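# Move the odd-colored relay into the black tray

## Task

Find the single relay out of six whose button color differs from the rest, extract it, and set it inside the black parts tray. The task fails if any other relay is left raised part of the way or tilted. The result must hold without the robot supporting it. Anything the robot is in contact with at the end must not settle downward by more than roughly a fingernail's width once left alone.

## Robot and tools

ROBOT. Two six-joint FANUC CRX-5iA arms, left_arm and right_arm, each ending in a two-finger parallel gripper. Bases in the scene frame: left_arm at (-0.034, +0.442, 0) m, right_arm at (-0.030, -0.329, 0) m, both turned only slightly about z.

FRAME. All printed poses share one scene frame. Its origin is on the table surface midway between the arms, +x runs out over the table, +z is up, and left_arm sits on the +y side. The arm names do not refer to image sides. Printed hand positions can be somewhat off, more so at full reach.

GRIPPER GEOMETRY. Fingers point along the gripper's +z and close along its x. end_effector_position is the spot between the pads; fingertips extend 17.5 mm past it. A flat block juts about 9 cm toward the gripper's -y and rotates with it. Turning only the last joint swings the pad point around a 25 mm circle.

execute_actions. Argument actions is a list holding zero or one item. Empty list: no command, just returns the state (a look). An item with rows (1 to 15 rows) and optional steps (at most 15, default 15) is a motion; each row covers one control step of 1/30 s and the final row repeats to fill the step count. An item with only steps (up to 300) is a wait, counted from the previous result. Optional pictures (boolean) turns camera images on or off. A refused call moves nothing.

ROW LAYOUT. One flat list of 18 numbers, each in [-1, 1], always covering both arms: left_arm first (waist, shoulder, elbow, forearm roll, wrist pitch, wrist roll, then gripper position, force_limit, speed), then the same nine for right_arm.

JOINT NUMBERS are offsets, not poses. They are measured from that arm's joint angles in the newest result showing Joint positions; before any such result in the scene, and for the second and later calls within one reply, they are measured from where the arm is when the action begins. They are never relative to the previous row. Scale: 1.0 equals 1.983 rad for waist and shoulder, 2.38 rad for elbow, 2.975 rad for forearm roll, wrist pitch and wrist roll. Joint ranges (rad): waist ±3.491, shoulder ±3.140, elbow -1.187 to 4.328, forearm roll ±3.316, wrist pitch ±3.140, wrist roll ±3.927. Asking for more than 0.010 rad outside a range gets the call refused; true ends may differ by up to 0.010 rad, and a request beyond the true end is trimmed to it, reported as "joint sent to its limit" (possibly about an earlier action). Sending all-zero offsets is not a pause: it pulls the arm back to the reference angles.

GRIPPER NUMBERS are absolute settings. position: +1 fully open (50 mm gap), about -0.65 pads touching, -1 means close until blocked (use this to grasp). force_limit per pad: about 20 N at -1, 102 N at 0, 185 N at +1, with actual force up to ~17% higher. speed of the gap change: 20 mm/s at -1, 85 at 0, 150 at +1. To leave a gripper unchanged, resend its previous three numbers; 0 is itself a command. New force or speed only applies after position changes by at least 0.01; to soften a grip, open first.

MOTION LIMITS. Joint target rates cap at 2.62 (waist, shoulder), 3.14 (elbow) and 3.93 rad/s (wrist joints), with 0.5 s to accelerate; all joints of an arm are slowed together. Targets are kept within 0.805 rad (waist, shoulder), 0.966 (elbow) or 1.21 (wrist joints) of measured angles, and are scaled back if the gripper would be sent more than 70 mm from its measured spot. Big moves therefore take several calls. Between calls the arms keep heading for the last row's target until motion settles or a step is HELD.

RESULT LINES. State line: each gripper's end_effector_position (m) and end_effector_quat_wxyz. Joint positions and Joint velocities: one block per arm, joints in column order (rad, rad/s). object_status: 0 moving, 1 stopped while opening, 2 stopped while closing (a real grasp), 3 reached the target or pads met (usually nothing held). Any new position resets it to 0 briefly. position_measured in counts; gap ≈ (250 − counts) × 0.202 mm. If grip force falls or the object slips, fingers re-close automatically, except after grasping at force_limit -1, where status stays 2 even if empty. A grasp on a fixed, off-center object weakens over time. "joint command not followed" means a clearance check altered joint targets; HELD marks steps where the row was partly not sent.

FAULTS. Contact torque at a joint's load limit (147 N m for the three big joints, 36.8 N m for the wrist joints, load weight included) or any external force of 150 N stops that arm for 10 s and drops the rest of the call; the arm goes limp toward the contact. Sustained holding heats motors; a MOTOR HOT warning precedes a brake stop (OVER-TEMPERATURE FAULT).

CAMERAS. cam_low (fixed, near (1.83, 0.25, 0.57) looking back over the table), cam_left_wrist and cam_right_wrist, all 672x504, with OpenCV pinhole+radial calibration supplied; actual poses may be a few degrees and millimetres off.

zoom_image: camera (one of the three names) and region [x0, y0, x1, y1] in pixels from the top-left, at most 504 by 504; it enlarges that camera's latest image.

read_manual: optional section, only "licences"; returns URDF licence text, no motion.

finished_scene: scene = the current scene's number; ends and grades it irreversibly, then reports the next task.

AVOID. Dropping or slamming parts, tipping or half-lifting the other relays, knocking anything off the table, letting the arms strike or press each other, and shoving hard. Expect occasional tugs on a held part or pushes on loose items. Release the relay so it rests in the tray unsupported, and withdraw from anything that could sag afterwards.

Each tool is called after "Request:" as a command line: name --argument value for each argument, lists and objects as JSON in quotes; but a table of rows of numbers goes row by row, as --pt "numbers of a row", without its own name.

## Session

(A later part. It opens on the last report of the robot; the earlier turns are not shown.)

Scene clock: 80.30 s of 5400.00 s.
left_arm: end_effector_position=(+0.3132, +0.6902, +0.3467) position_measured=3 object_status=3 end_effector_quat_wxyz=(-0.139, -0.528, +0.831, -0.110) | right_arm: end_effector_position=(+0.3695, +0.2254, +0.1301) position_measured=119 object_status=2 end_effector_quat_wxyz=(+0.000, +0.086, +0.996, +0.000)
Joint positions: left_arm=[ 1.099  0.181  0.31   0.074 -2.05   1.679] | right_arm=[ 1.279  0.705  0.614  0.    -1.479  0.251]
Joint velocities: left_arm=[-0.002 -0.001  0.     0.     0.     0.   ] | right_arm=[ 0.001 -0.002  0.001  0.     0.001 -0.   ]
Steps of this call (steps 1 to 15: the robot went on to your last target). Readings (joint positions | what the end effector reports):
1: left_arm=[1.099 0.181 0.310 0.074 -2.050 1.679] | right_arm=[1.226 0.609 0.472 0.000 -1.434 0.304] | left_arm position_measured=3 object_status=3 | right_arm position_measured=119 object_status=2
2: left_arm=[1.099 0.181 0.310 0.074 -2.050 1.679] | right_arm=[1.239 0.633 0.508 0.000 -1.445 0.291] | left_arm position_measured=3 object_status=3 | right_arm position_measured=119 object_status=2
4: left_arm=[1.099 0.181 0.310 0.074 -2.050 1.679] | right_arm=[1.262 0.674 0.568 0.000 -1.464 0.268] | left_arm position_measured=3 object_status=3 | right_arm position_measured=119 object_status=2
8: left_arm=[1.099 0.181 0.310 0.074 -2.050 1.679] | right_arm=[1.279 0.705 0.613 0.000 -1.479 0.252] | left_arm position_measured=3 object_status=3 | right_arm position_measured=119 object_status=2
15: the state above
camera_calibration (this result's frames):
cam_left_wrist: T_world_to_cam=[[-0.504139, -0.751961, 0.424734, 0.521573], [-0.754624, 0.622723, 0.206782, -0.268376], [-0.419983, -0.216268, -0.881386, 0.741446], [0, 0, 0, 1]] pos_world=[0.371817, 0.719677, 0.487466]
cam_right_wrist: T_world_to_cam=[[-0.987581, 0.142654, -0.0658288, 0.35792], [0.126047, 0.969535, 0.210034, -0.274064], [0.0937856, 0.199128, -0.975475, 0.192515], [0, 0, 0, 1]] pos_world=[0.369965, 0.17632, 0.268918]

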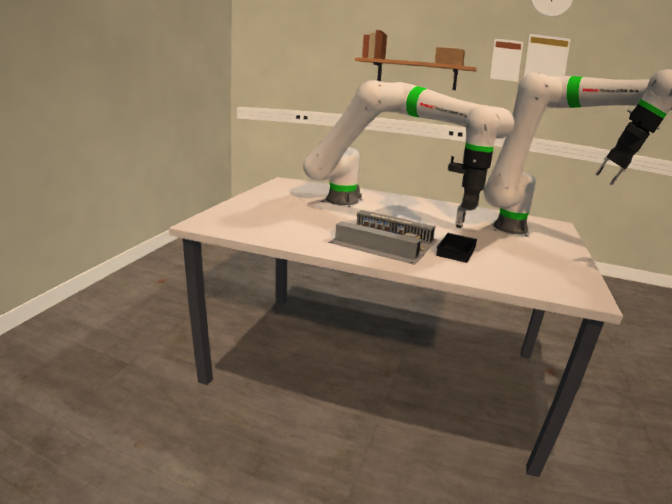

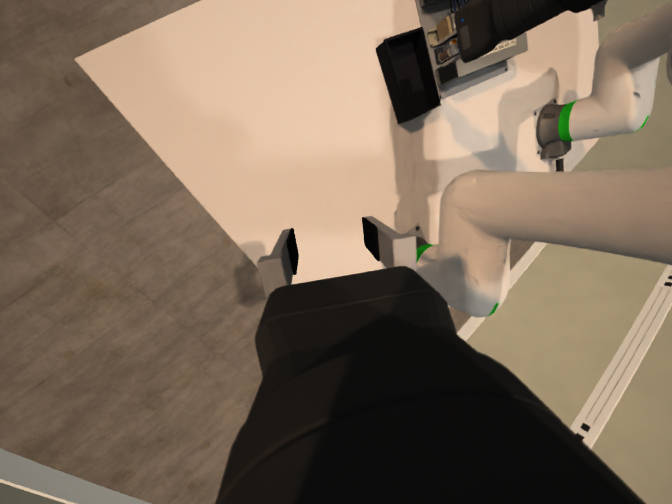

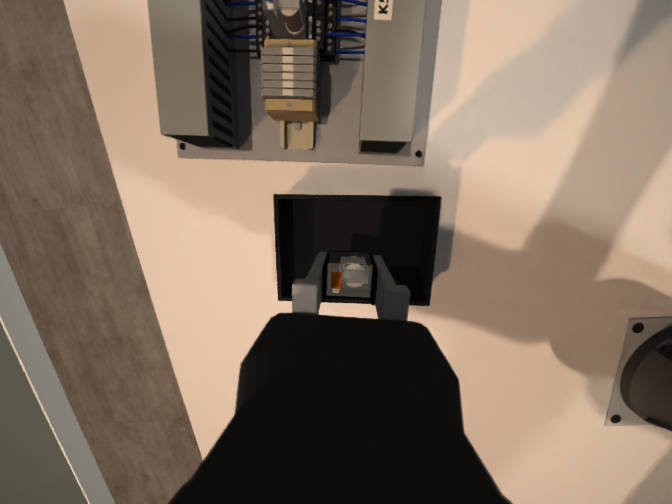

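Request:
execute_actions --actions '[{"rows":[[0,0,0,0,0,0,1,0,0,0,0.0206,-0.0532,0,0.0562,0,-1,0,-0.8]]}]' --pictures false

Request:
execute_actions --actions '[{"rows":[[0,0,0,0,0,0,1,0,0,0,0,0,0,0,0,0.8,0,0]],"steps":10}]'

Request:
execute_actions --actions '[{"rows":[[0,0,0,0,0,0,1,0,0,0,-0.0206,0.0532,0,-0.0562,0,0.8,0,0]]}]'

Request:
zoom_image --camera "cam_low" --region '[340, 190, 490, 270]'

Scene clock: 86.03 s of 5400.00 s.
left_arm: end_effector_position=(+0.3132, +0.6902, +0.3467) position_measured=3 object_status=3 end_effector_quat_wxyz=(-0.139, -0.528, +0.831, -0.110) | right_arm: end_effector_position=(+0.3694, +0.2254, +0.0480) position_measured=119 object_status=2 end_effector_quat_wxyz=(+0.000, +0.086, +0.996, +0.000)
Joint positions: left_arm=[ 1.099  0.181  0.31   0.074 -2.05   1.679] | right_arm=[ 1.279  0.746  0.487  0.    -1.312  0.251]
Joint velocities: left_arm=[-0.002 -0.001  0.001 -0.     0.     0.   ] | right_arm=[-0.001 -0.002 -0.001 -0.    -0.     0.   ]
Steps of this call (steps 1 to 15: the robot went on to your last target; steps 16 to 90: nothing new was sent; then 2.23 s passed at rest; steps 91 to 105: all 15 steps of this action). Readings (joint positions | what the end effector reports):
91: left_arm=[1.099 0.181 0.310 0.074 -2.050 1.679] | right_arm=[1.279 0.705 0.614 0.000 -1.479 0.251] | left_arm position_measured=3 object_status=3 | right_arm position_measured=119 object_status=2
92: left_arm=[1.099 0.181 0.310 0.074 -2.050 1.679] | right_arm=[1.279 0.706 0.611 0.001 -1.473 0.251] | left_arm position_measured=3 object_status=3 | right_arm position_measured=119 object_status=2
94: left_arm=[1.099 0.181 0.310 0.074 -2.050 1.679] | right_arm=[1.279 0.715 0.583 0.001 -1.438 0.251] | left_arm position_measured=3 object_status=3 | right_arm position_measured=119 object_status=2
98: left_arm=[1.099 0.181 0.310 0.074 -2.050 1.679] | right_arm=[1.279 0.743 0.499 -0.000 -1.327 0.251] | left_arm position_measured=3 object_status=3 | right_arm position_measured=119 object_status=2
105: the state above

Scene clock: 86.37 s of 5400.00 s.
left_arm: end_effector_position=(+0.3132, +0.6902, +0.3467) position_measured=3 object_status=3 end_effector_quat_wxyz=(-0.139, -0.528, +0.831, -0.110) | right_arm: end_effector_position=(+0.3694, +0.2254, +0.0480) position_measured=32 object_status=0 end_effector_quat_wxyz=(+0.000, +0.086, +0.996, +0.000)
Joint positions: left_arm=[ 1.099  0.181  0.31   0.074 -2.05   1.679] | right_arm=[ 1.279  0.746  0.487  0.    -1.312  0.251]
Joint velocities: left_arm=[ 0.002 -0.     0.001 -0.002 -0.     0.   ] | right_arm=[ 0.001  0.002 -0.    -0.     0.001  0.   ]
Steps of this call (steps 1 to 10: all 10 steps of this action). Readings (joint positions | what the end effector reports):
1: left_arm=[1.099 0.181 0.310 0.074 -2.050 1.679] | right_arm=[1.279 0.746 0.487 0.000 -1.312 0.251] | left_arm position_measured=3 object_status=3 | right_arm position_measured=113 object_status=0
2: left_arm=[1.099 0.181 0.310 0.074 -2.050 1.679] | right_arm=[1.279 0.746 0.487 0.000 -1.312 0.251] | left_arm position_measured=3 object_status=3 | right_arm position_measured=99 object_status=0
4: left_arm=[1.099 0.181 0.310 0.074 -2.050 1.679] | right_arm=[1.279 0.746 0.487 0.000 -1.312 0.251] | left_arm position_measured=3 object_status=3 | right_arm position_measured=71 object_status=0
8: left_arm=[1.099 0.181 0.310 0.074 -2.050 1.679] | right_arm=[1.279 0.746 0.487 0.000 -1.312 0.251] | left_arm position_measured=3 object_status=3 | right_arm position_measured=32 object_status=0
10: the state above
camera_calibration (this result's frames):
cam_right_wrist: T_world_to_cam=[[-0.987615, 0.142477, -0.065705, 0.35247], [0.125943, 0.969649, 0.209569, -0.256739], [0.0935696, 0.198698, -0.975584, 0.112649], [0, 0, 0, 1]] pos_world=[0.369899, 0.176345, 0.186863]

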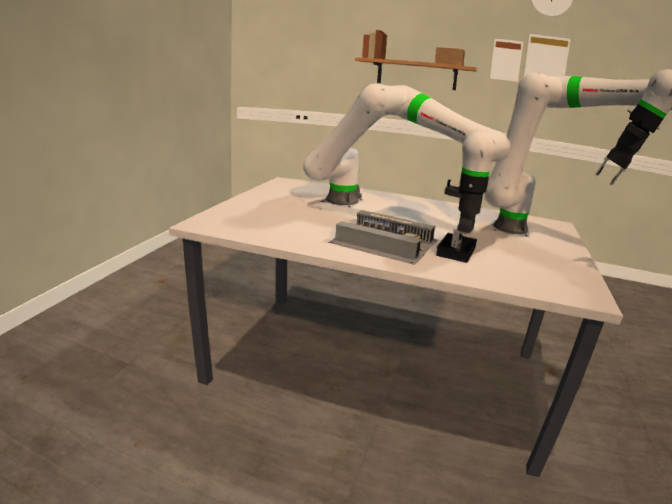

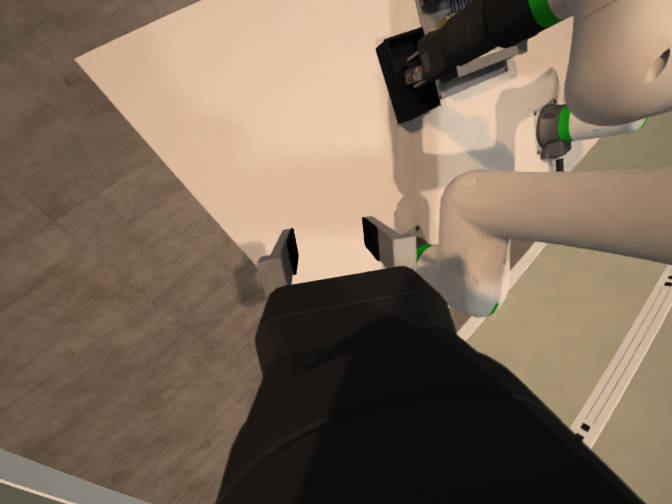

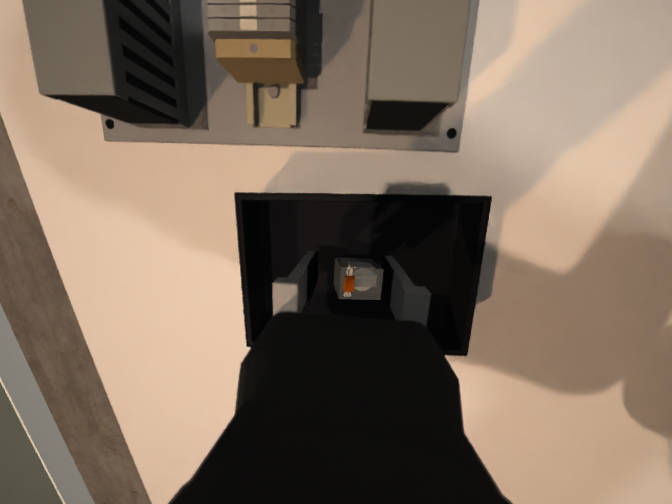

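Scene clock: 86.87 s of 5400.00 s.
left_arm: end_effector_position=(+0.3132, +0.6902, +0.3467) position_measured=3 object_status=3 end_effector_quat_wxyz=(-0.139, -0.528, +0.831, -0.110) | right_arm: end_effector_position=(+0.3694, +0.2255, +0.1301) position_measured=32 object_status=3 end_effector_quat_wxyz=(+0.000, +0.086, +0.996, +0.000)
Joint positions: left_arm=[ 1.099  0.181  0.31   0.074 -2.05   1.679] | right_arm=[ 1.279  0.705  0.614  0.    -1.479  0.251]
Joint velocities: left_arm=[-0. -0.  0. -0. -0.  0.] | right_arm=[-0.001  0.002  0.001 -0.     0.001 -0.   ]
Steps of this call (steps 1 to 15: all 15 steps of this action). Readings (joint positions | what the end effector reports):
1: left_arm=[1.099 0.181 0.310 0.074 -2.050 1.679] | right_arm=[1.279 0.746 0.487 0.000 -1.312 0.251] | left_arm position_measured=3 object_status=3 | right_arm position_measured=32 object_status=0
2: left_arm=[1.099 0.181 0.310 0.074 -2.050 1.679] | right_arm=[1.279 0.745 0.491 0.000 -1.317 0.251] | left_arm position_measured=3 object_status=3 | right_arm position_measured=32 object_status=0
4: left_arm=[1.099 0.181 0.310 0.074 -2.050 1.679] | right_arm=[1.279 0.737 0.518 0.000 -1.353 0.251] | left_arm position_measured=3 object_status=3 | right_arm position_measured=32 object_status=3
8: left_arm=[1.099 0.181 0.310 0.074 -2.050 1.679] | right_arm=[1.279 0.708 0.603 0.000 -1.464 0.251] | left_arm position_measured=3 object_status=3 | right_arm position_measured=32 object_status=3
15: the state above
camera_calibration (this result's frames):
cam_left_wrist: T_world_to_cam=[[-0.504139, -0.75196, 0.424735, 0.521573], [-0.754624, 0.622723, 0.206782, -0.268376], [-0.419983, -0.216268, -0.881386, 0.741446], [0, 0, 0, 1]] pos_world=[0.371817, 0.719677, 0.487466]
cam_right_wrist: T_world_to_cam=[[-0.987595, 0.142535, -0.0658772, 0.357901], [0.125918, 0.969546, 0.210061, -0.274064], [0.0938119, 0.19916, -0.975466, 0.192519], [0, 0, 0, 1]] pos_world=[0.36991, 0.176363, 0.268943]

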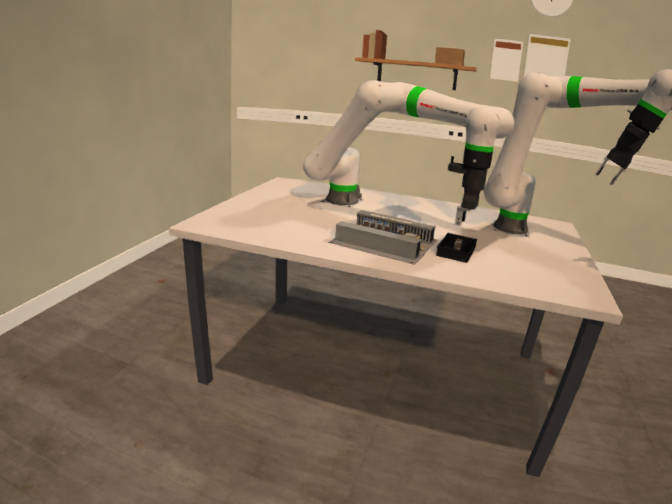

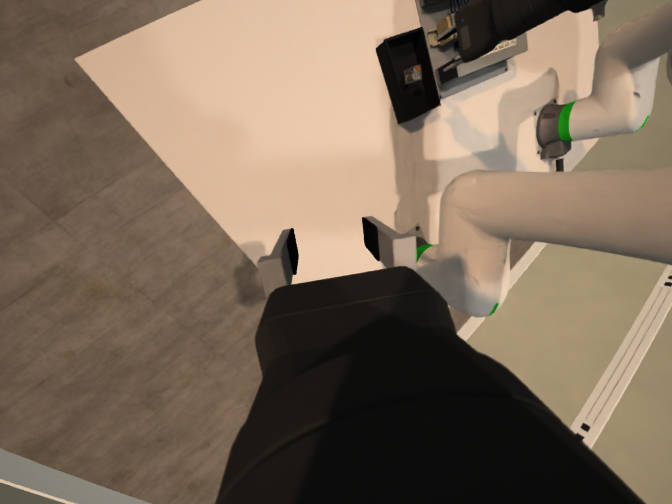

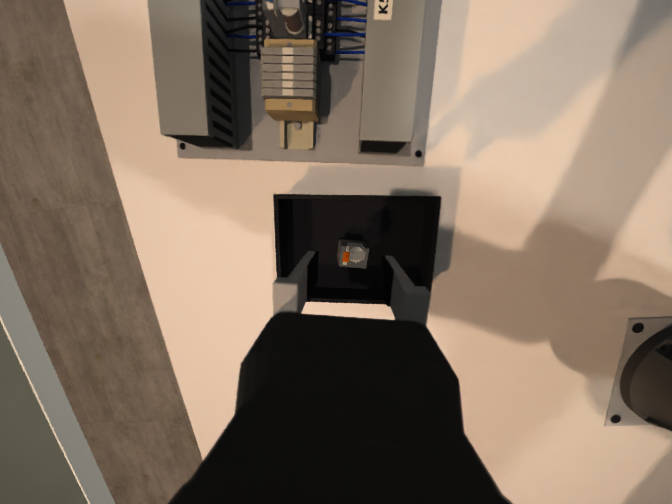

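Region (340, 190, 490, 270) of cam_low's 672x504 image, scaled by 3.360, with more detail than that image has; it fills the top 269 rows of this view, and the rest is white.

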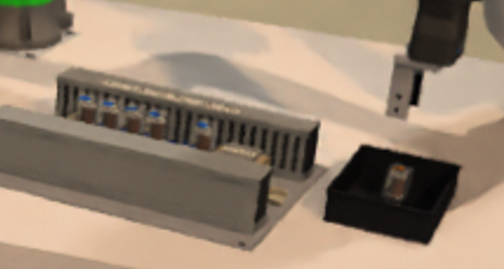

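Request:
finished_scene --scene 1

The scene is finished: the task was done.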